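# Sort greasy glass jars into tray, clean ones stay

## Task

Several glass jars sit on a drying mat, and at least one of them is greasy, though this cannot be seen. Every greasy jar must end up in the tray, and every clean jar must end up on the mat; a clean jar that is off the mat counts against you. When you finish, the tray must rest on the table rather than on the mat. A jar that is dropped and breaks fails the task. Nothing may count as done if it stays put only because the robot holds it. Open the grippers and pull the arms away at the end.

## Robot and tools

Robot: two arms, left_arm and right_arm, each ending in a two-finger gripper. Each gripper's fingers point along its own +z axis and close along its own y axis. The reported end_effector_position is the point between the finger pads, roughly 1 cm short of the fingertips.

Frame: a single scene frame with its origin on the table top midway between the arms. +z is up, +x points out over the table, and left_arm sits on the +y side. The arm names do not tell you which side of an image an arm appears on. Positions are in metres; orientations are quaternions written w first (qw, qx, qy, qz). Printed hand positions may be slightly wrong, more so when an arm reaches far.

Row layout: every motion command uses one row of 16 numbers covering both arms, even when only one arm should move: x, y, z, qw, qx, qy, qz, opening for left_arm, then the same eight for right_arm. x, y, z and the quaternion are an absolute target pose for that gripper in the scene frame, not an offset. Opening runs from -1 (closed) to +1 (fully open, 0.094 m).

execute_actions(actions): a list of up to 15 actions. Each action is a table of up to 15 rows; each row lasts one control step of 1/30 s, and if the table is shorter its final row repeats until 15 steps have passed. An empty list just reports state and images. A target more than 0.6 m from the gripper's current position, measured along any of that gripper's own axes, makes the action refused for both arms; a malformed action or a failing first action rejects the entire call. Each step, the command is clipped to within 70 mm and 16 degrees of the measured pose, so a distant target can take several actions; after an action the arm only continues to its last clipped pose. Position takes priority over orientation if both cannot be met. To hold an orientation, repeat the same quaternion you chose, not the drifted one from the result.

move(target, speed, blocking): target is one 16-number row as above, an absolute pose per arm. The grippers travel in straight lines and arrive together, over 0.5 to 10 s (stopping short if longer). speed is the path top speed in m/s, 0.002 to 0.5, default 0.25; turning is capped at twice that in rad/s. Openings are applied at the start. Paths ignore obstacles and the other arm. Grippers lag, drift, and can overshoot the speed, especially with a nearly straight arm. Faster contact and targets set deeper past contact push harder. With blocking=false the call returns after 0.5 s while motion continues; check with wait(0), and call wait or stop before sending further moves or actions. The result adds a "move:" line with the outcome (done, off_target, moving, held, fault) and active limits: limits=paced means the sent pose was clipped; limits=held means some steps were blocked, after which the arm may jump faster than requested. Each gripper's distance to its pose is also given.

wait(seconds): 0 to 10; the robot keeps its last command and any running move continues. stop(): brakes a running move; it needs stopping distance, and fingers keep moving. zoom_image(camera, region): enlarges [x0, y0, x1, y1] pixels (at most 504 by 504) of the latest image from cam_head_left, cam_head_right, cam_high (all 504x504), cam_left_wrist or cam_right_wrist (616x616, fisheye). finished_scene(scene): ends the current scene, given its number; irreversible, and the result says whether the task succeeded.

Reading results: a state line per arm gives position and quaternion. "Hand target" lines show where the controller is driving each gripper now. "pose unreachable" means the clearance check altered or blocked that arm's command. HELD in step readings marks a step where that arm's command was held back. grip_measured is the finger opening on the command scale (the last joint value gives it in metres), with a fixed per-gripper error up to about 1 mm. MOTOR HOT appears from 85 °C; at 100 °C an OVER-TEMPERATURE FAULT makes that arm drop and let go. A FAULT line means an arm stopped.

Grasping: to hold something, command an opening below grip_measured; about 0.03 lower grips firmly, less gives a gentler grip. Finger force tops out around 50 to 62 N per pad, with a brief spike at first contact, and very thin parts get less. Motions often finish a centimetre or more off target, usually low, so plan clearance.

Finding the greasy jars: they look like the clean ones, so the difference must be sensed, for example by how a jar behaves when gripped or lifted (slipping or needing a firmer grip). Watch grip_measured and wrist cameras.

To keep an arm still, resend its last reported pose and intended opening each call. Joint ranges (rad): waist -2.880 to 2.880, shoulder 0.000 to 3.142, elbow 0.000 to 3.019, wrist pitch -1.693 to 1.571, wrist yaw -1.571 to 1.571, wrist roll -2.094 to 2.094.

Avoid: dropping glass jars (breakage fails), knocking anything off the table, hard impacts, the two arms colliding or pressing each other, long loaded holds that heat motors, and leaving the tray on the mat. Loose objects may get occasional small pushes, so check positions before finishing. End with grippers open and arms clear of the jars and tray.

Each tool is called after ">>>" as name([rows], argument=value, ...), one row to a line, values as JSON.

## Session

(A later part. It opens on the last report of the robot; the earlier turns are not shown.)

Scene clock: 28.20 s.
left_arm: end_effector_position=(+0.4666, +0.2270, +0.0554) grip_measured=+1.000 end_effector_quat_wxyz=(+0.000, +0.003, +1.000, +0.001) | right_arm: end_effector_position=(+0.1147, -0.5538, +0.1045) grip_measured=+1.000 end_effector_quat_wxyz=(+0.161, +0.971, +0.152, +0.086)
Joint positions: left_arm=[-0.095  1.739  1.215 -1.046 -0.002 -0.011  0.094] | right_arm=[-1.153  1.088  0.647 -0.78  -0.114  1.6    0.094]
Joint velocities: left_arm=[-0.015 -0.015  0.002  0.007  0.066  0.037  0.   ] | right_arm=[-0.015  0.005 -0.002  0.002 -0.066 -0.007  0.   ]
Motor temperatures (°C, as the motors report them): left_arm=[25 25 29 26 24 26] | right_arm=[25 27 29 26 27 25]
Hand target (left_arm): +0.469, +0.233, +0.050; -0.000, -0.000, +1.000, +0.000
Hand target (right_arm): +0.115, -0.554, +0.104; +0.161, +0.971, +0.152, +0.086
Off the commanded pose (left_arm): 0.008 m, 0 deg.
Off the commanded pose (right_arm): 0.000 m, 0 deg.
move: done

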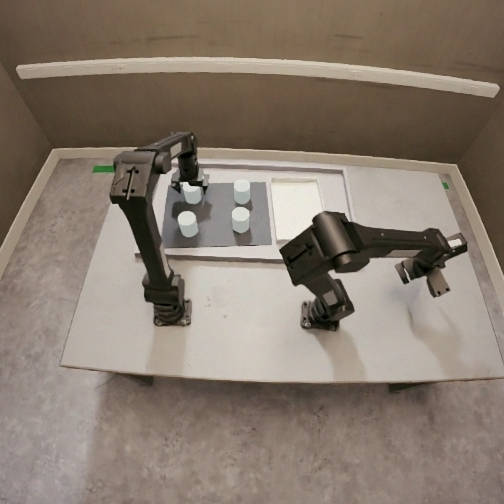

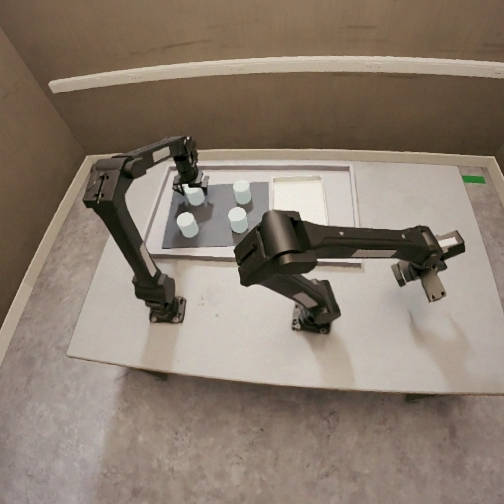

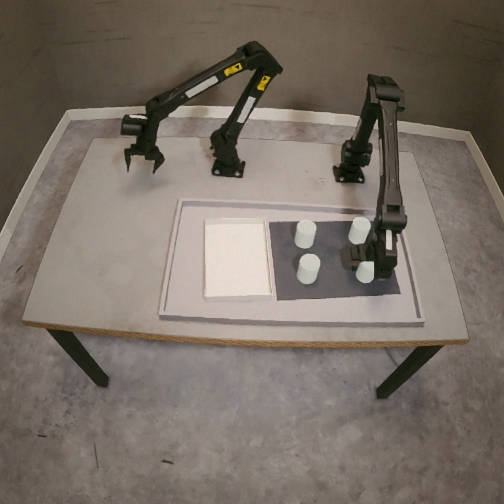

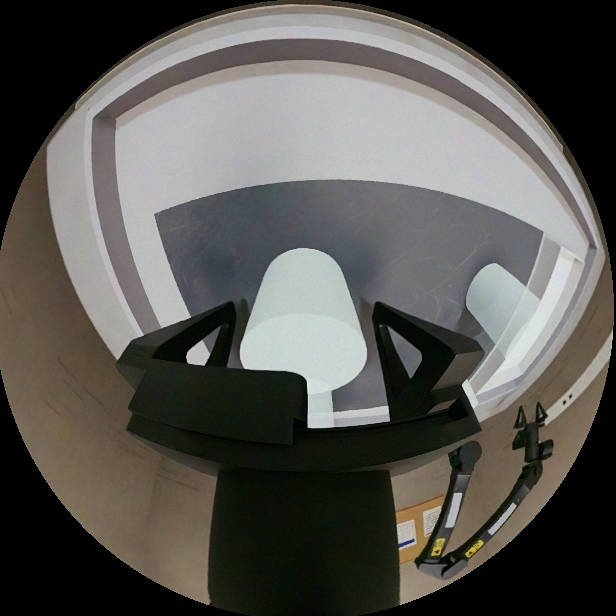

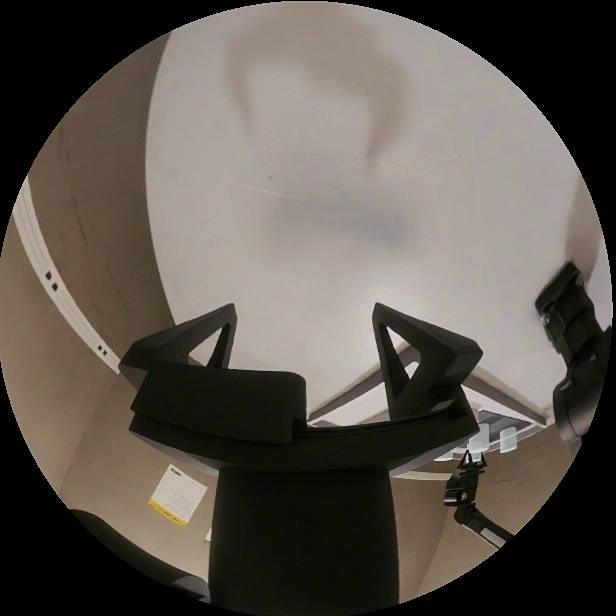

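>>> execute_actions([
  [[0.468,0.233,0.05,0,0,1,0,0.37,0.1147,-0.5538,0.1045,0.161,0.971,0.152,0.086,1]],
  [[0.468,0.233,0.05,0,0,1,0,0.36,0.1147,-0.5538,0.1045,0.161,0.971,0.152,0.086,1],[0.468,0.233,0.05,0,0,1,0,0.35,0.1147,-0.5538,0.1045,0.161,0.971,0.152,0.086,1],[0.468,0.233,0.05,0,0,1,0,0.34,0.1147,-0.5538,0.1045,0.161,0.971,0.152,0.086,1],[0.468,0.233,0.05,0,0,1,0,0.33,0.1147,-0.5538,0.1045,0.161,0.971,0.152,0.086,1],[0.468,0.233,0.05,0,0,1,0,0.32,0.1147,-0.5538,0.1045,0.161,0.971,0.152,0.086,1],[0.468,0.233,0.05,0,0,1,0,0.31,0.1147,-0.5538,0.1045,0.161,0.971,0.152,0.086,1],[0.468,0.233,0.05,0,0,1,0,0.30,0.1147,-0.5538,0.1045,0.161,0.971,0.152,0.086,1],[0.468,0.233,0.05,0,0,1,0,0.28,0.1147,-0.5538,0.1045,0.161,0.971,0.152,0.086,1],[0.468,0.233,0.05,0,0,1,0,0.26,0.1147,-0.5538,0.1045,0.161,0.971,0.152,0.086,1]],
])

Scene clock: 29.40 s.
left_arm: end_effector_position=(+0.4667, +0.2270, +0.0554) grip_measured=+0.310 end_effector_quat_wxyz=(+0.000, +0.003, +1.000, +0.001) | right_arm: end_effector_position=(+0.1147, -0.5538, +0.1045) grip_measured=+1.000 end_effector_quat_wxyz=(+0.161, +0.971, +0.152, +0.086)
Joint positions: left_arm=[-0.095  1.739  1.215 -1.046 -0.002 -0.01   0.062] | right_arm=[-1.153  1.088  0.647 -0.78  -0.114  1.6    0.094]
Joint velocities: left_arm=[-0.005  0.015  0.017 -0.027  0.007 -0.007 -0.   ] | right_arm=[-0.024 -0.024  0.002  0.017  0.037 -0.007  0.   ]
Motor temperatures (°C, as the motors report them): left_arm=[25 25 29 26 24 26] | right_arm=[25 27 29 26 27 25]
Hand target (left_arm): +0.468, +0.233, +0.050; -0.000, -0.000, +1.000, +0.000
Hand target (right_arm): +0.115, -0.554, +0.104; +0.161, +0.971, +0.152, +0.086
Off the commanded pose (left_arm): 0.008 m, 0 deg.
Off the commanded pose (right_arm): 0.000 m, 0 deg.
Step readings (end_effector_position; steps 1 to 15: 1st action; 16 to 30: 2nd action):
0: left_arm (+0.4666, +0.2270, +0.0554) | right_arm (+0.1147, -0.5538, +0.1045)
1: left_arm (+0.4666, +0.2270, +0.0554) | right_arm (+0.1147, -0.5538, +0.1045)
2: left_arm (+0.4666, +0.2270, +0.0554) | right_arm (+0.1147, -0.5538, +0.1045)
4: left_arm (+0.4666, +0.2270, +0.0554) | right_arm (+0.1147, -0.5538, +0.1045)
8: left_arm (+0.4666, +0.2270, +0.0554) | right_arm (+0.1147, -0.5538, +0.1045)
15: left_arm (+0.4666, +0.2270, +0.0554) | right_arm (+0.1147, -0.5538, +0.1045)
16: left_arm (+0.4666, +0.2270, +0.0554) | right_arm (+0.1147, -0.5538, +0.1045)
17: left_arm (+0.4666, +0.2270, +0.0554) | right_arm (+0.1147, -0.5538, +0.1045)
19: left_arm (+0.4666, +0.2270, +0.0554) | right_arm (+0.1147, -0.5538, +0.1045)
23: left_arm (+0.4667, +0.2270, +0.0554) | right_arm (+0.1147, -0.5538, +0.1045)
30: end_effector_position above

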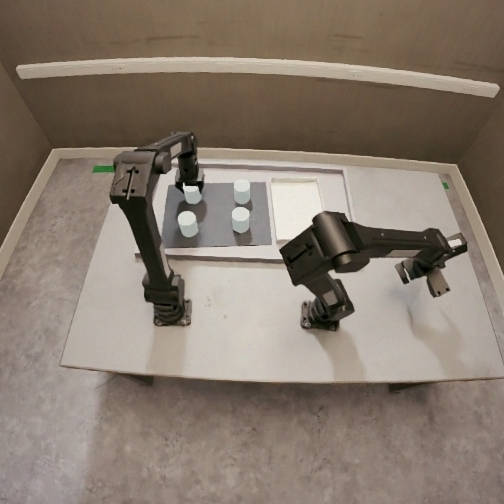

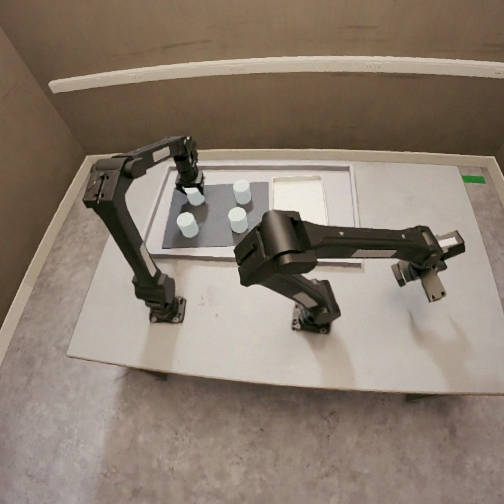

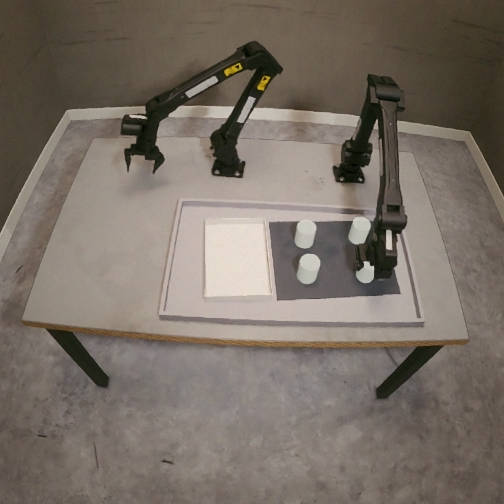

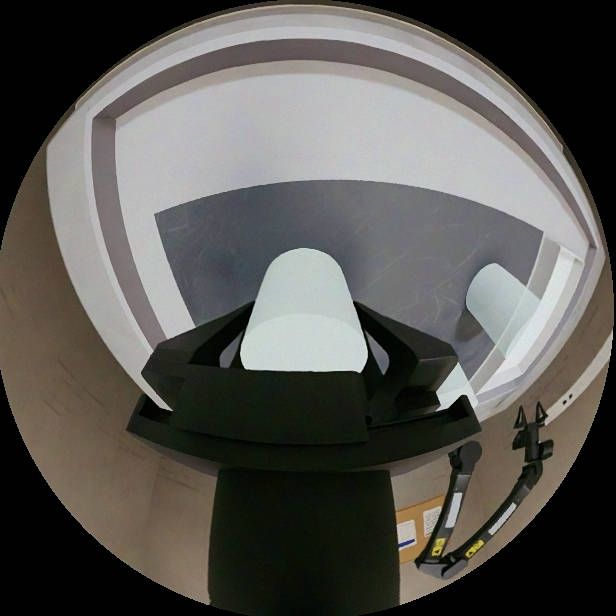

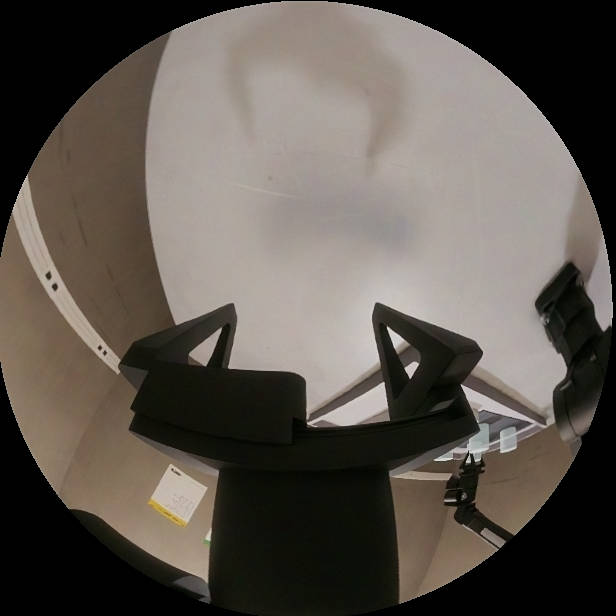

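>>> move(target=[0.483,0.233,0.068,0,0,1,0,0.28,0.1147,-0.5538,0.1045,0.161,0.971,0.152,0.086,1], speed=0.03)

>>> zoom_image(camera="cam_left_wrist", region=[230, 230, 380, 380])

Scene clock: 30.43 s.
left_arm: end_effector_position=(+0.4631, +0.2270, +0.0564) grip_measured=+0.310 end_effector_quat_wxyz=(-0.015, +0.003, +1.000, +0.001) | right_arm: end_effector_position=(+0.1147, -0.5538, +0.1045) grip_measured=+1.000 end_effector_quat_wxyz=(+0.161, +0.971, +0.152, +0.086)
Joint positions: left_arm=[-0.095  1.746  1.228 -1.082 -0.002 -0.01   0.062] | right_arm=[-1.153  1.088  0.647 -0.78  -0.114  1.6    0.094]
Joint velocities: left_arm=[ 0.005 -0.015 -0.002 -0.017  0.037  0.007 -0.   ] | right_arm=[-0.005 -0.005  0.012 -0.012 -0.037 -0.007  0.   ]
Motor temperatures (°C, as the motors report them): left_arm=[25 25 29 26 24 26] | right_arm=[25 27 29 26 27 25]
Hand target (left_arm): +0.482, +0.233, +0.069; +0.001, -0.000, +1.000, +0.000
Hand target (right_arm): +0.115, -0.554, +0.104; +0.161, +0.971, +0.152, +0.086
Off the commanded pose (left_arm): 0.024 m, 2 deg.
Off the commanded pose (right_arm): 0.000 m, 0 deg.
move: off_target (left_arm)

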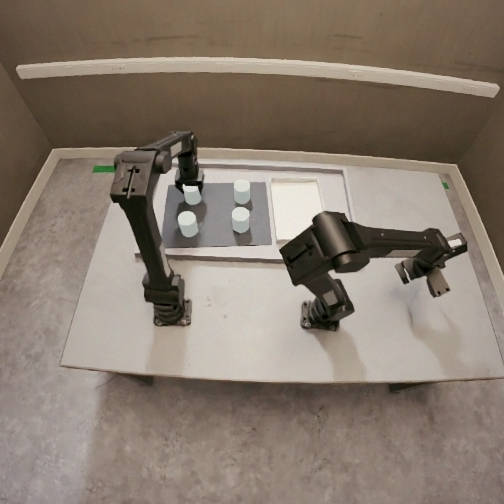

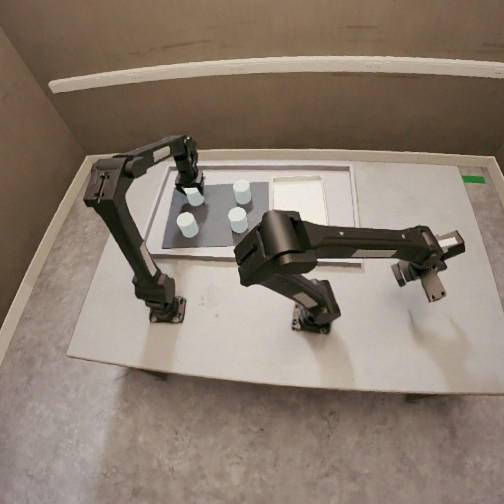

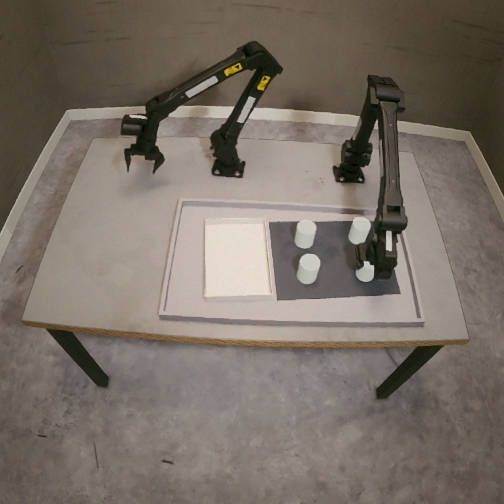

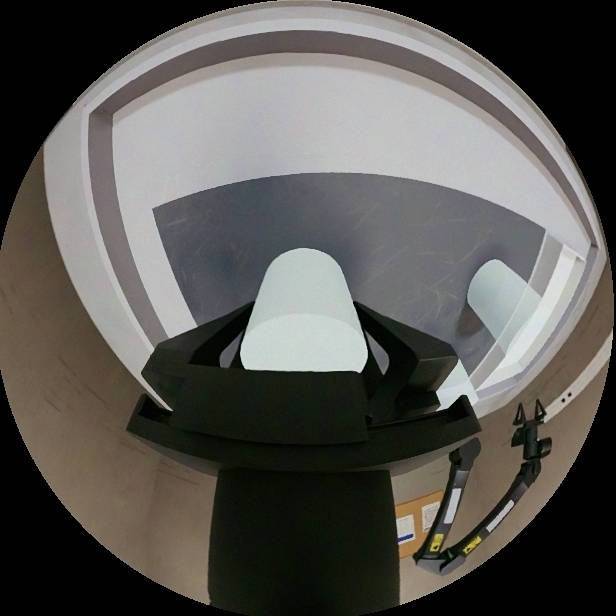

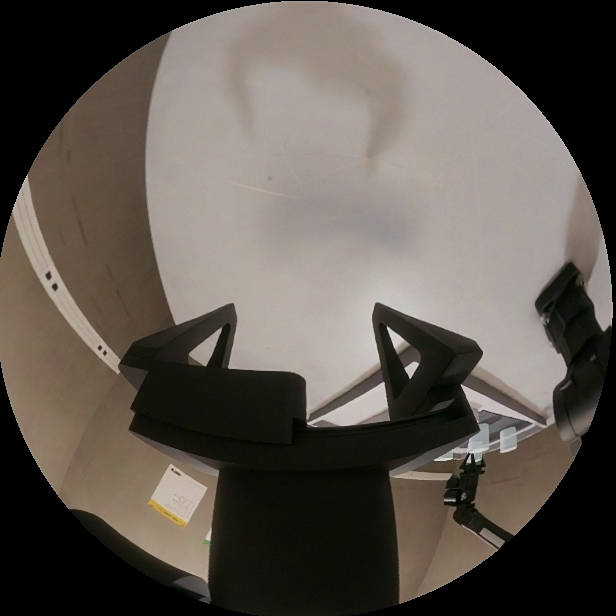

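Region (230, 230, 380, 380) of cam_left_wrist's 616x616 image, scaled by 3.360, with more detail than that image has.

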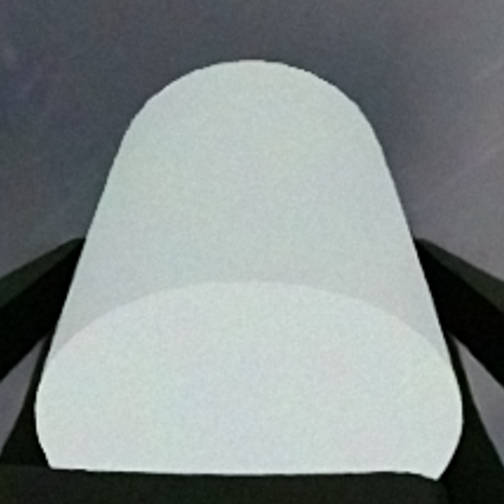

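>>> move(target=[0.483,0.233,0.074,0.013,0,1,0,0.28,0.1147,-0.5538,0.1045,0.161,0.971,0.152,0.086,1], speed=0.02)

>>> execute_actions([
  [[0.483,0.233,0.074,0.013,0,1,0,0.32,0.1147,-0.5538,0.1045,0.161,0.971,0.152,0.086,1]],
])

>>> zoom_image(camera="cam_left_wrist", region=[230, 230, 380, 380])

Scene clock: 32.20 s.
left_arm: end_effector_position=(+0.4629, +0.2270, +0.0564) grip_measured=+0.310 end_effector_quat_wxyz=(-0.015, +0.003, +1.000, +0.001) | right_arm: end_effector_position=(+0.1147, -0.5538, +0.1045) grip_measured=+1.000 end_effector_quat_wxyz=(+0.161, +0.971, +0.152, +0.086)
Joint positions: left_arm=[-0.095  1.746  1.228 -1.082 -0.002 -0.01   0.062] | right_arm=[-1.153  1.088  0.647 -0.78  -0.114  1.6    0.094]
Joint velocities: left_arm=[-0.005  0.005 -0.017 -0.002  0.022 -0.022 -0.001] | right_arm=[-0.005  0.005  0.002 -0.002 -0.066 -0.037  0.   ]
Motor temperatures (°C, as the motors report them): left_arm=[25 25 30 26 24 26] | right_arm=[25 27 30 26 27 25]
Hand target (left_arm): +0.482, +0.233, +0.075; +0.013, -0.000, +1.000, +0.001
Hand target (right_arm): +0.115, -0.554, +0.104; +0.161, +0.971, +0.152, +0.086
Off the commanded pose (left_arm): 0.027 m, 3 deg.
Off the commanded pose (right_arm): 0.000 m, 0 deg.
move: off_target (left_arm)

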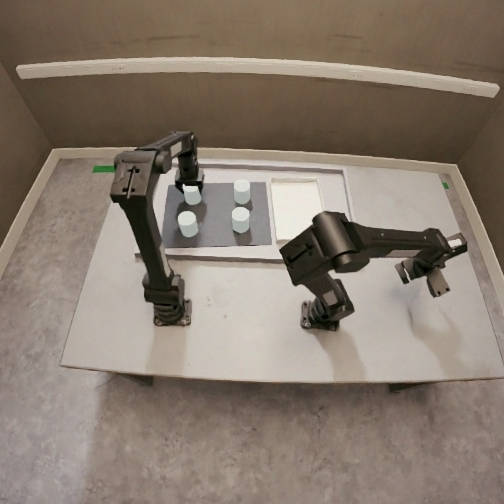

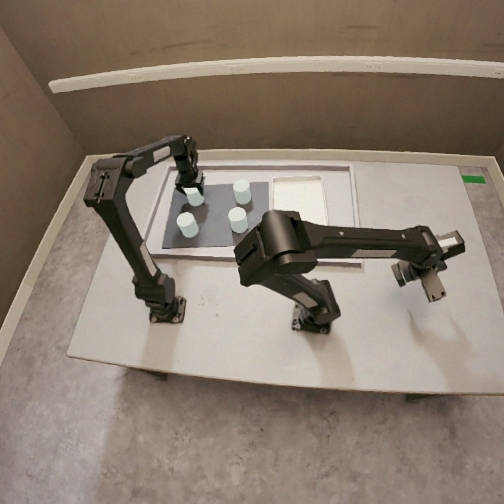

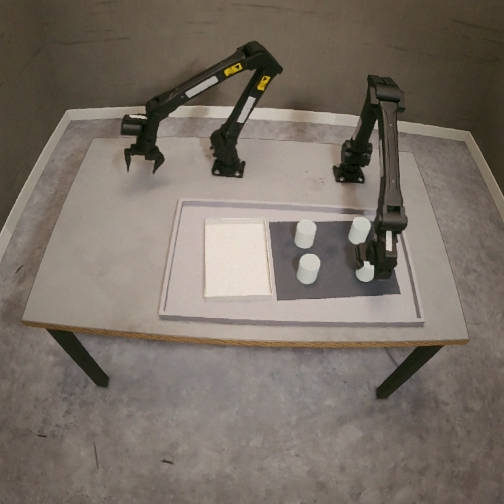

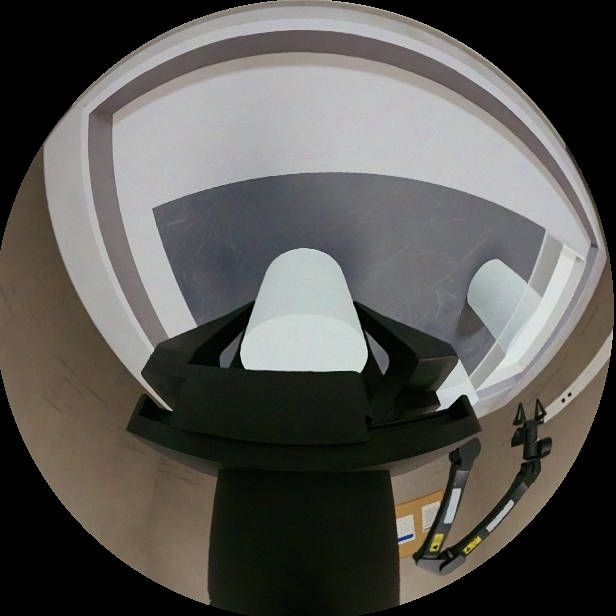

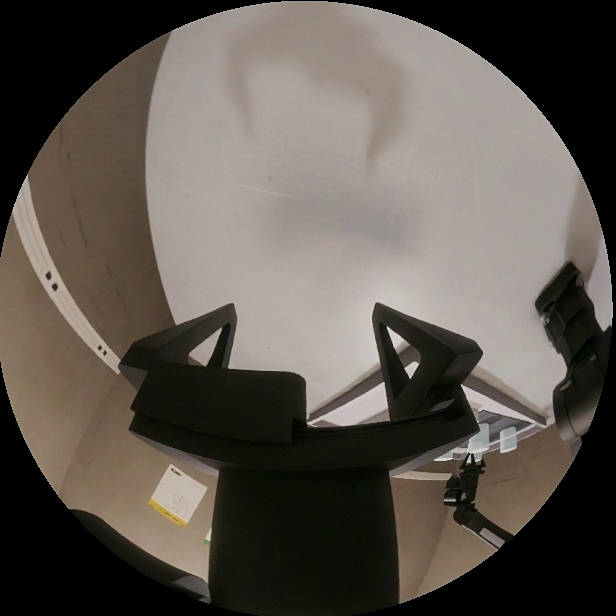

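Scene clock: 32.70 s.
left_arm: end_effector_position=(+0.4629, +0.2270, +0.0564) grip_measured=+0.326 end_effector_quat_wxyz=(-0.015, +0.003, +1.000, +0.001) | right_arm: end_effector_position=(+0.1147, -0.5538, +0.1045) grip_measured=+1.000 end_effector_quat_wxyz=(+0.161, +0.971, +0.152, +0.086)
Joint positions: left_arm=[-0.095  1.746  1.228 -1.082 -0.002 -0.01   0.062] | right_arm=[-1.153  1.088  0.647 -0.78  -0.114  1.6    0.094]
Joint velocities: left_arm=[-0.005 -0.005 -0.002 -0.007  0.022 -0.007 -0.001] | right_arm=[-0.015 -0.015 -0.007  0.017 -0.066  0.007  0.   ]
Motor temperatures (°C, as the motors report them): left_arm=[25 25 30 26 24 26] | right_arm=[25 27 30 26 27 25]
Hand target (left_arm): +0.482, +0.233, +0.075; +0.013, -0.000, +1.000, +0.001
Hand target (right_arm): +0.115, -0.554, +0.104; +0.161, +0.971, +0.152, +0.086
Off the commanded pose (left_arm): 0.027 m, 3 deg.
Off the commanded pose (right_arm): 0.000 m, 0 deg.
Step readings (end_effector_position):
0: left_arm (+0.4629, +0.2270, +0.0564) | right_arm (+0.1147, -0.5538, +0.1045)
1: left_arm (+0.4629, +0.2270, +0.0564) | right_arm (+0.1147, -0.5538, +0.1045)
2: left_arm (+0.4629, +0.2270, +0.0564) | right_arm (+0.1147, -0.5538, +0.1045)
4: left_arm (+0.4629, +0.2270, +0.0564) | right_arm (+0.1147, -0.5538, +0.1045)
8: left_arm (+0.4629, +0.2270, +0.0564) | right_arm (+0.1147, -0.5538, +0.1045)
15: end_effector_position above

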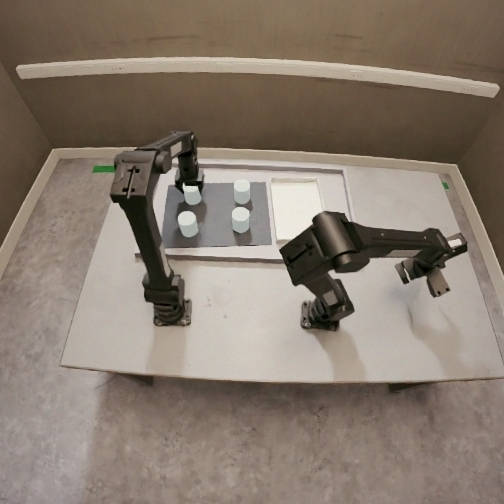

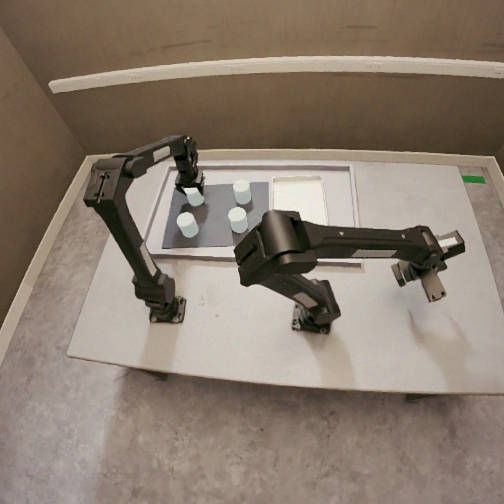

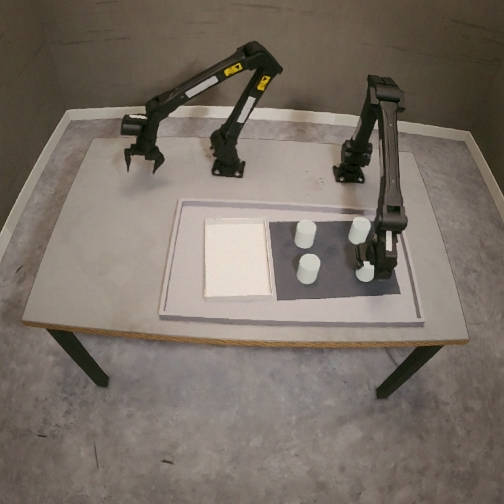

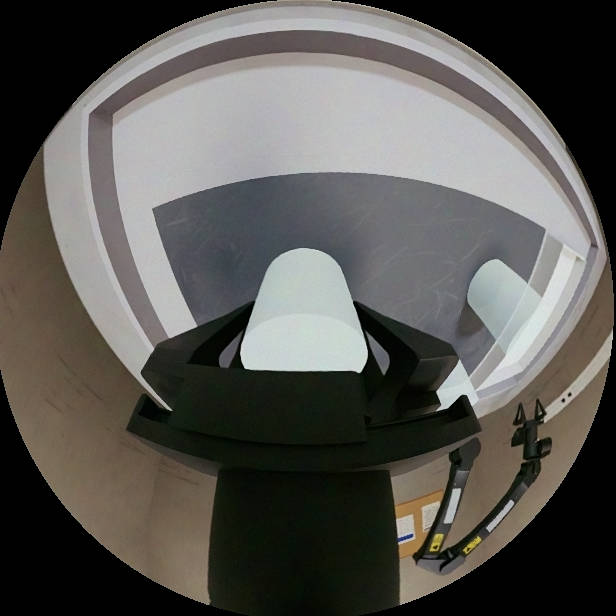

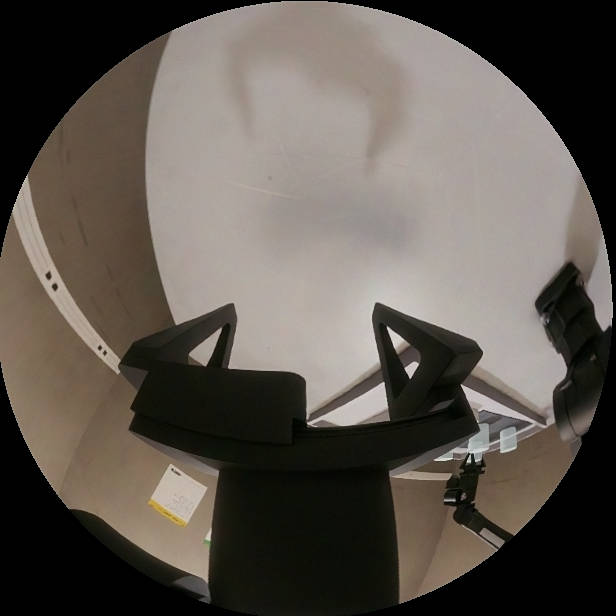

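Region (230, 230, 380, 380) of cam_left_wrist's 616x616 image, scaled by 3.360, with more detail than that image has.

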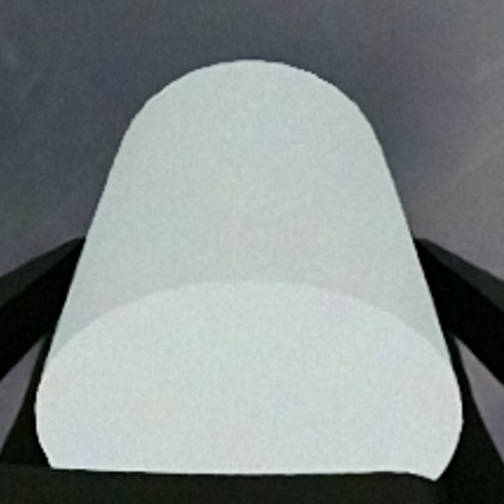

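>>> execute_actions([
  [[0.483,0.233,0.074,0.013,0,1,0,0.332,0.1147,-0.5538,0.1045,0.161,0.971,0.152,0.086,1]],
])

>>> move(target=[0.485,0.233,0.088,0.013,0,1,0,0.332,0.1147,-0.5538,0.1045,0.161,0.971,0.152,0.086,1], speed=0.05)

>>> zoom_image(camera="cam_left_wrist", region=[230, 230, 380, 380])

Scene clock: 33.37 s.
left_arm: end_effector_position=(+0.4629, +0.2270, +0.0564) grip_measured=+0.334 end_effector_quat_wxyz=(-0.015, +0.003, +1.000, +0.001) | right_arm: end_effector_position=(+0.1147, -0.5538, +0.1045) grip_measured=+1.000 end_effector_quat_wxyz=(+0.161, +0.971, +0.152, +0.086)
Joint positions: left_arm=[-0.095  1.746  1.228 -1.082 -0.002 -0.01   0.063] | right_arm=[-1.153  1.088  0.647 -0.78  -0.114  1.6    0.094]
Joint velocities: left_arm=[-0.005  0.005  0.002 -0.022 -0.037 -0.007  0.001] | right_arm=[ 0.005 -0.005  0.002  0.012  0.022 -0.007  0.   ]
Motor temperatures (°C, as the motors report them): left_arm=[25 26 30 26 24 26] | right_arm=[25 27 30 26 27 25]
Hand target (left_arm): +0.482, +0.233, +0.075; +0.013, -0.000, +1.000, +0.001
Hand target (right_arm): +0.115, -0.554, +0.104; +0.161, +0.971, +0.152, +0.086
Off the commanded pose (left_arm): 0.027 m, 3 deg.
Off the commanded pose (right_arm): 0.000 m, 0 deg.
Step readings (end_effector_position):
0: left_arm (+0.4629, +0.2270, +0.0564) | right_arm (+0.1147, -0.5538, +0.1045)
1: left_arm (+0.4629, +0.2270, +0.0564) | right_arm (+0.1147, -0.5538, +0.1045)
2: left_arm (+0.4629, +0.2270, +0.0564) | right_arm (+0.1147, -0.5538, +0.1045)
4: left_arm (+0.4629, +0.2270, +0.0564) | right_arm (+0.1147, -0.5538, +0.1045)
8: left_arm (+0.4629, +0.2270, +0.0564) | right_arm (+0.1147, -0.5538, +0.1045)
15: end_effector_position above

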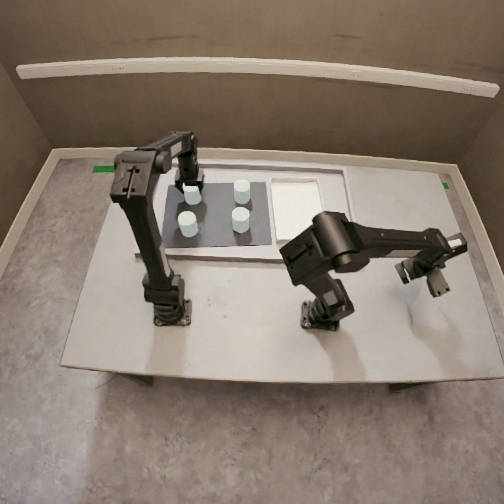

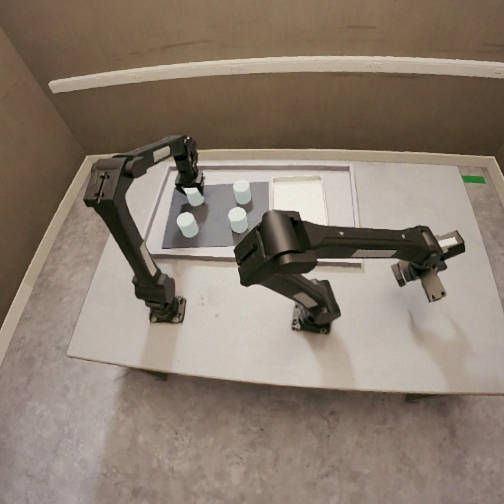

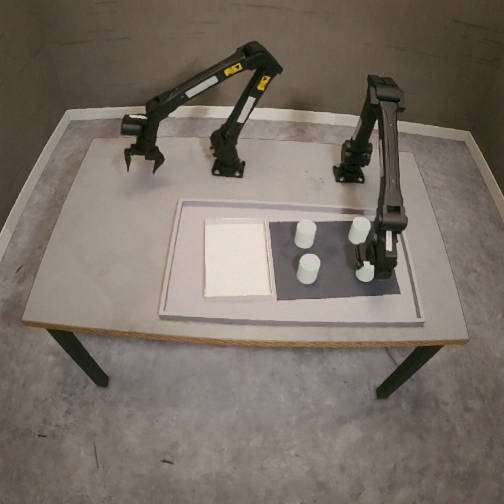

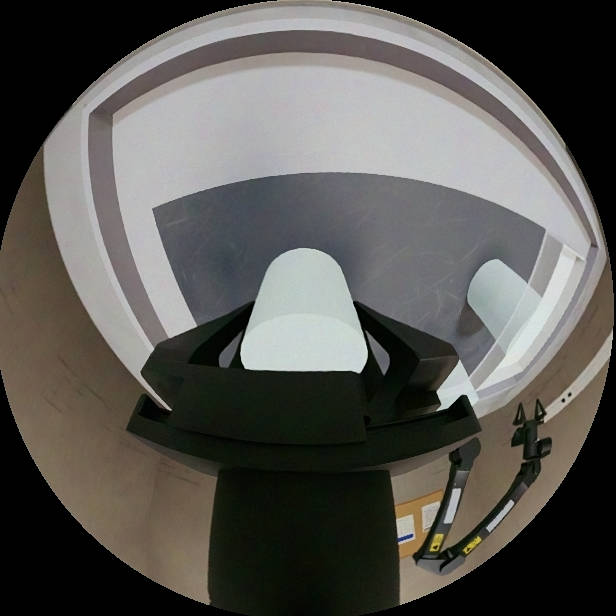

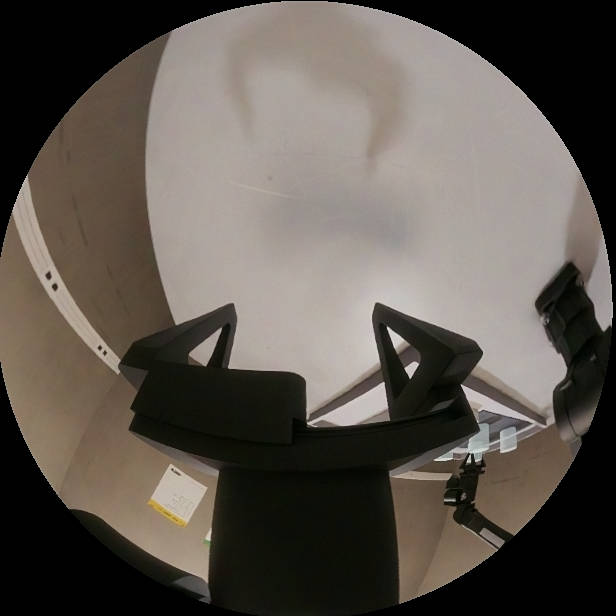

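Scene clock: 34.50 s.
left_arm: end_effector_position=(+0.4626, +0.2270, +0.0598) grip_measured=+0.334 end_effector_quat_wxyz=(-0.019, +0.003, +1.000, +0.002) | right_arm: end_effector_position=(+0.1147, -0.5538, +0.1045) grip_measured=+1.000 end_effector_quat_wxyz=(+0.161, +0.971, +0.152, +0.086)
Joint positions: left_arm=[-0.095  1.746  1.238 -1.101 -0.002 -0.01   0.063] | right_arm=[-1.153  1.088  0.647 -0.78  -0.114  1.6    0.094]
Joint velocities: left_arm=[-0.005 -0.005 -0.002  0.007 -0.081  0.081  0.001] | right_arm=[-0.005 -0.015 -0.002 -0.022  0.051 -0.007  0.   ]
Motor temperatures (°C, as the motors report them): left_arm=[25 26 30 26 24 26] | right_arm=[25 27 30 26 27 25]
Hand target (left_arm): +0.483, +0.233, +0.089; +0.013, -0.000, +1.000, +0.001
Hand target (right_arm): +0.115, -0.554, +0.104; +0.161, +0.971, +0.152, +0.086
Off the commanded pose (left_arm): 0.037 m, 4 deg.
Off the commanded pose (right_arm): 0.000 m, 0 deg.
move: off_target (left_arm)

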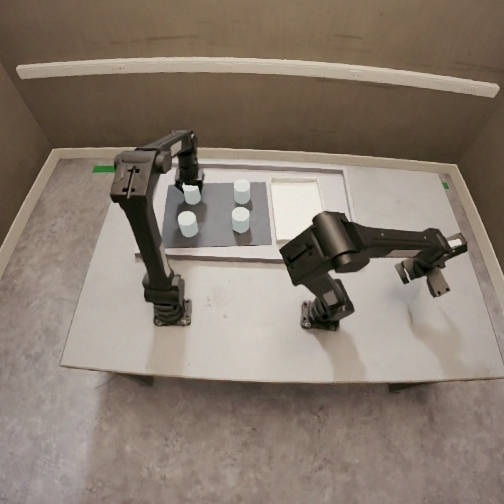

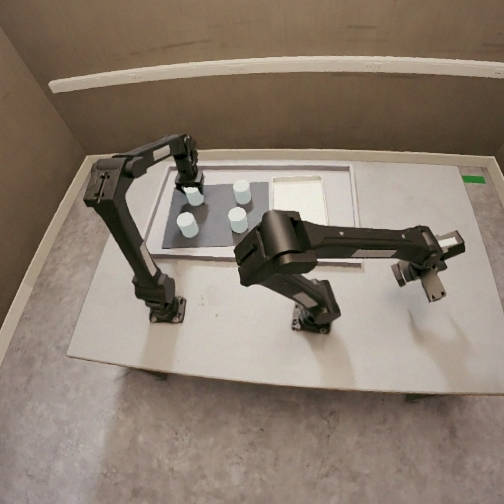

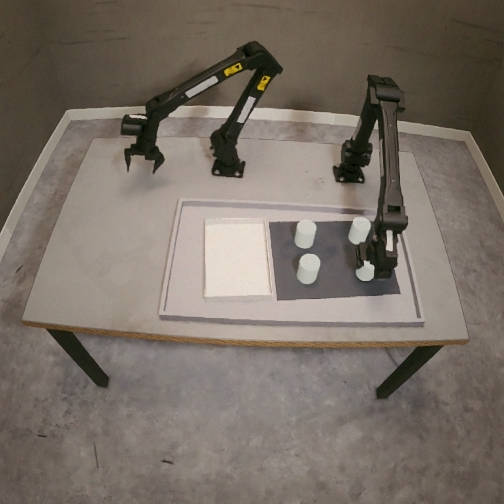

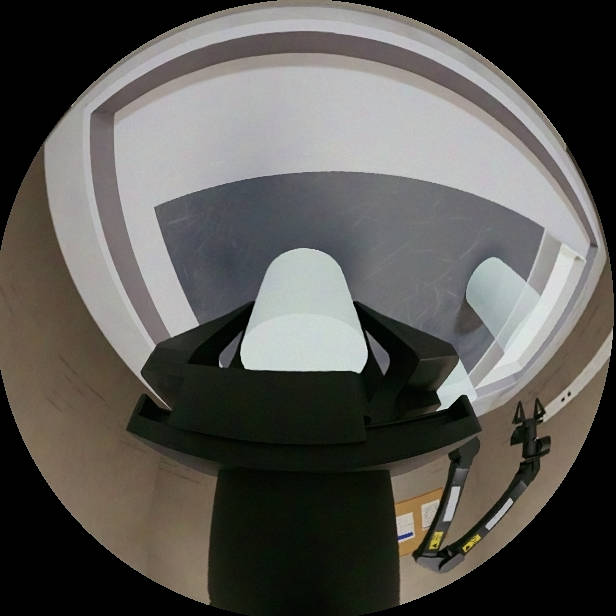

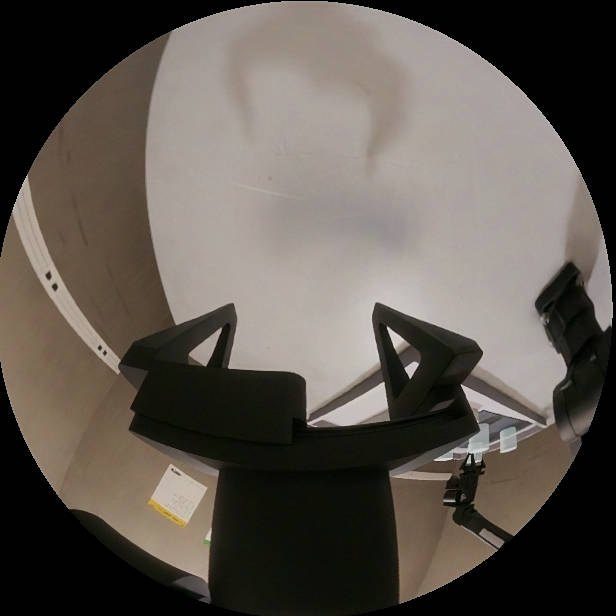

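Region (230, 230, 380, 380) of cam_left_wrist's 616x616 image, scaled by 3.360, with more detail than that image has.

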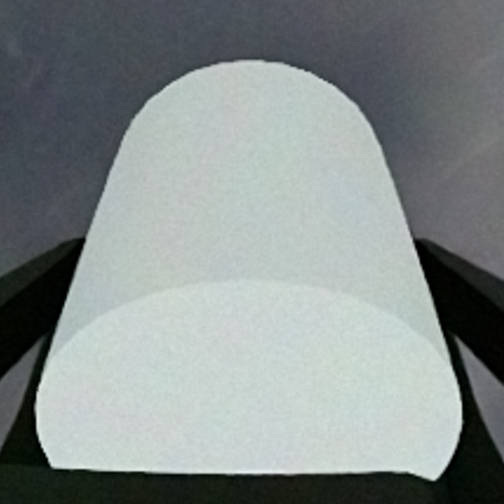

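>>> execute_actions([
  [[0.483,0.233,0.089,0.013,0,1,0,0.336,0.1147,-0.5538,0.1045,0.161,0.971,0.152,0.086,1]],
])

>>> zoom_image(camera="cam_left_wrist", region=[230, 230, 380, 380])

Scene clock: 35.07 s.
left_arm: end_effector_position=(+0.4626, +0.2270, +0.0598) grip_measured=+0.337 end_effector_quat_wxyz=(-0.019, +0.003, +1.000, +0.002) | right_arm: end_effector_position=(+0.1147, -0.5538, +0.1045) grip_measured=+1.000 end_effector_quat_wxyz=(+0.161, +0.971, +0.152, +0.086)
Joint positions: left_arm=[-0.095  1.746  1.238 -1.101 -0.002 -0.01   0.063] | right_arm=[-1.153  1.088  0.647 -0.78  -0.114  1.6    0.094]
Joint velocities: left_arm=[ 0.005 -0.005 -0.007 -0.012 -0.037  0.081  0.001] | right_arm=[-0.005 -0.015 -0.012 -0.007  0.022  0.037  0.   ]
Motor temperatures (°C, as the motors report them): left_arm=[25 26 30 26 24 26] | right_arm=[25 27 30 26 27 25]
Hand target (left_arm): +0.481, +0.233, +0.089; +0.013, -0.000, +1.000, +0.001
Hand target (right_arm): +0.115, -0.554, +0.104; +0.161, +0.971, +0.152, +0.086
Off the commanded pose (left_arm): 0.036 m, 4 deg.
Off the commanded pose (right_arm): 0.000 m, 0 deg.
Step readings (end_effector_position):
0: left_arm (+0.4626, +0.2270, +0.0598) | right_arm (+0.1147, -0.5538, +0.1045)
1: left_arm (+0.4626, +0.2270, +0.0598) | right_arm (+0.1147, -0.5538, +0.1045)
2: left_arm (+0.4626, +0.2270, +0.0598) | right_arm (+0.1147, -0.5538, +0.1045)
4: left_arm (+0.4626, +0.2270, +0.0598) | right_arm (+0.1147, -0.5538, +0.1045)
8: left_arm (+0.4626, +0.2270, +0.0598) | right_arm (+0.1147, -0.5538, +0.1045)
15: end_effector_position above

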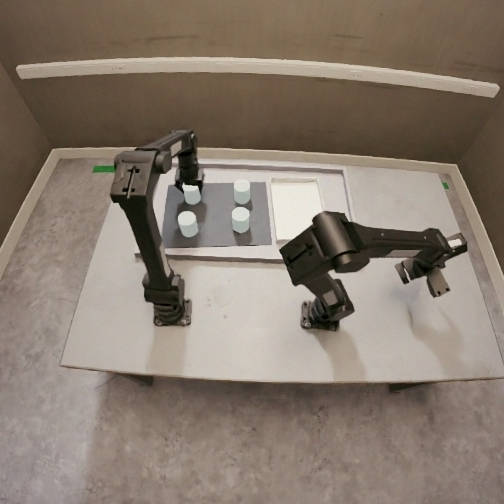

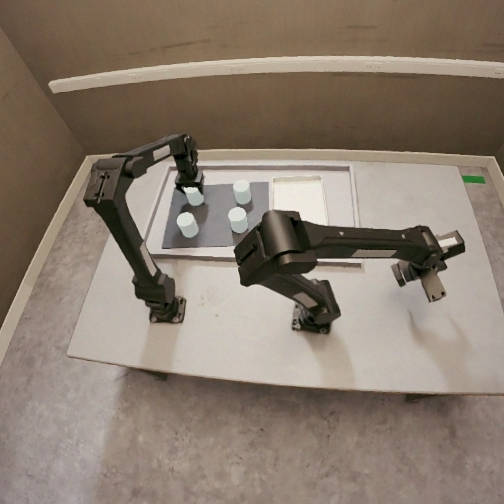

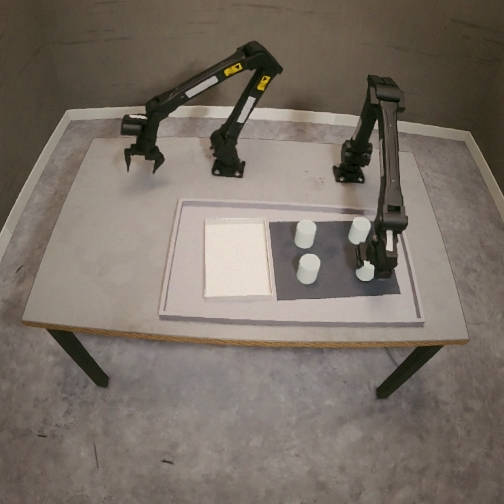

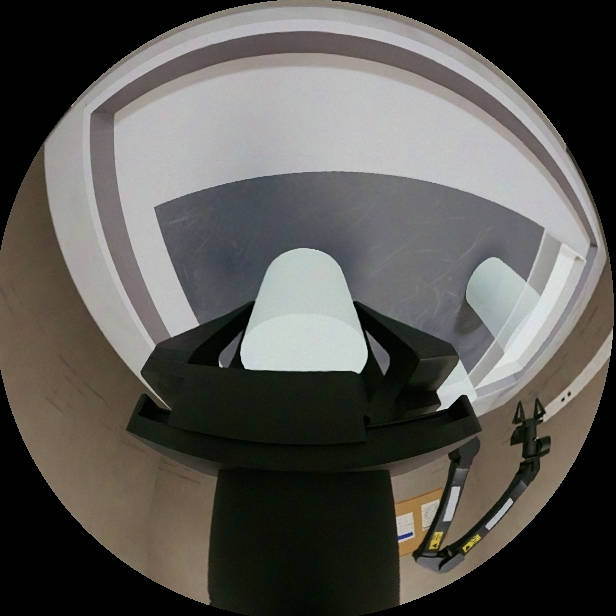

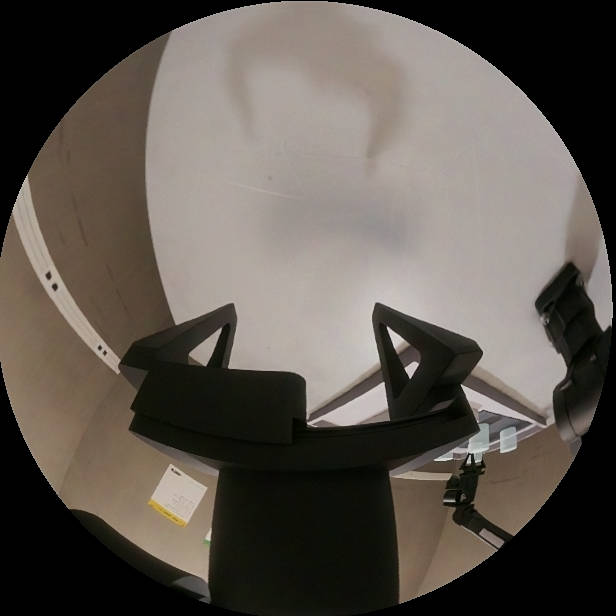

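Region (230, 230, 380, 380) of cam_left_wrist's 616x616 image, scaled by 3.360, with more detail than that image has.

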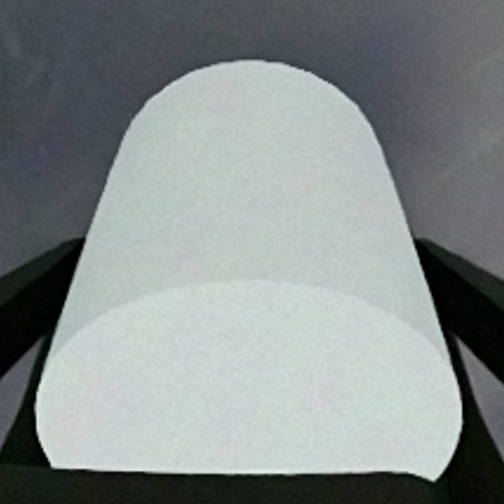

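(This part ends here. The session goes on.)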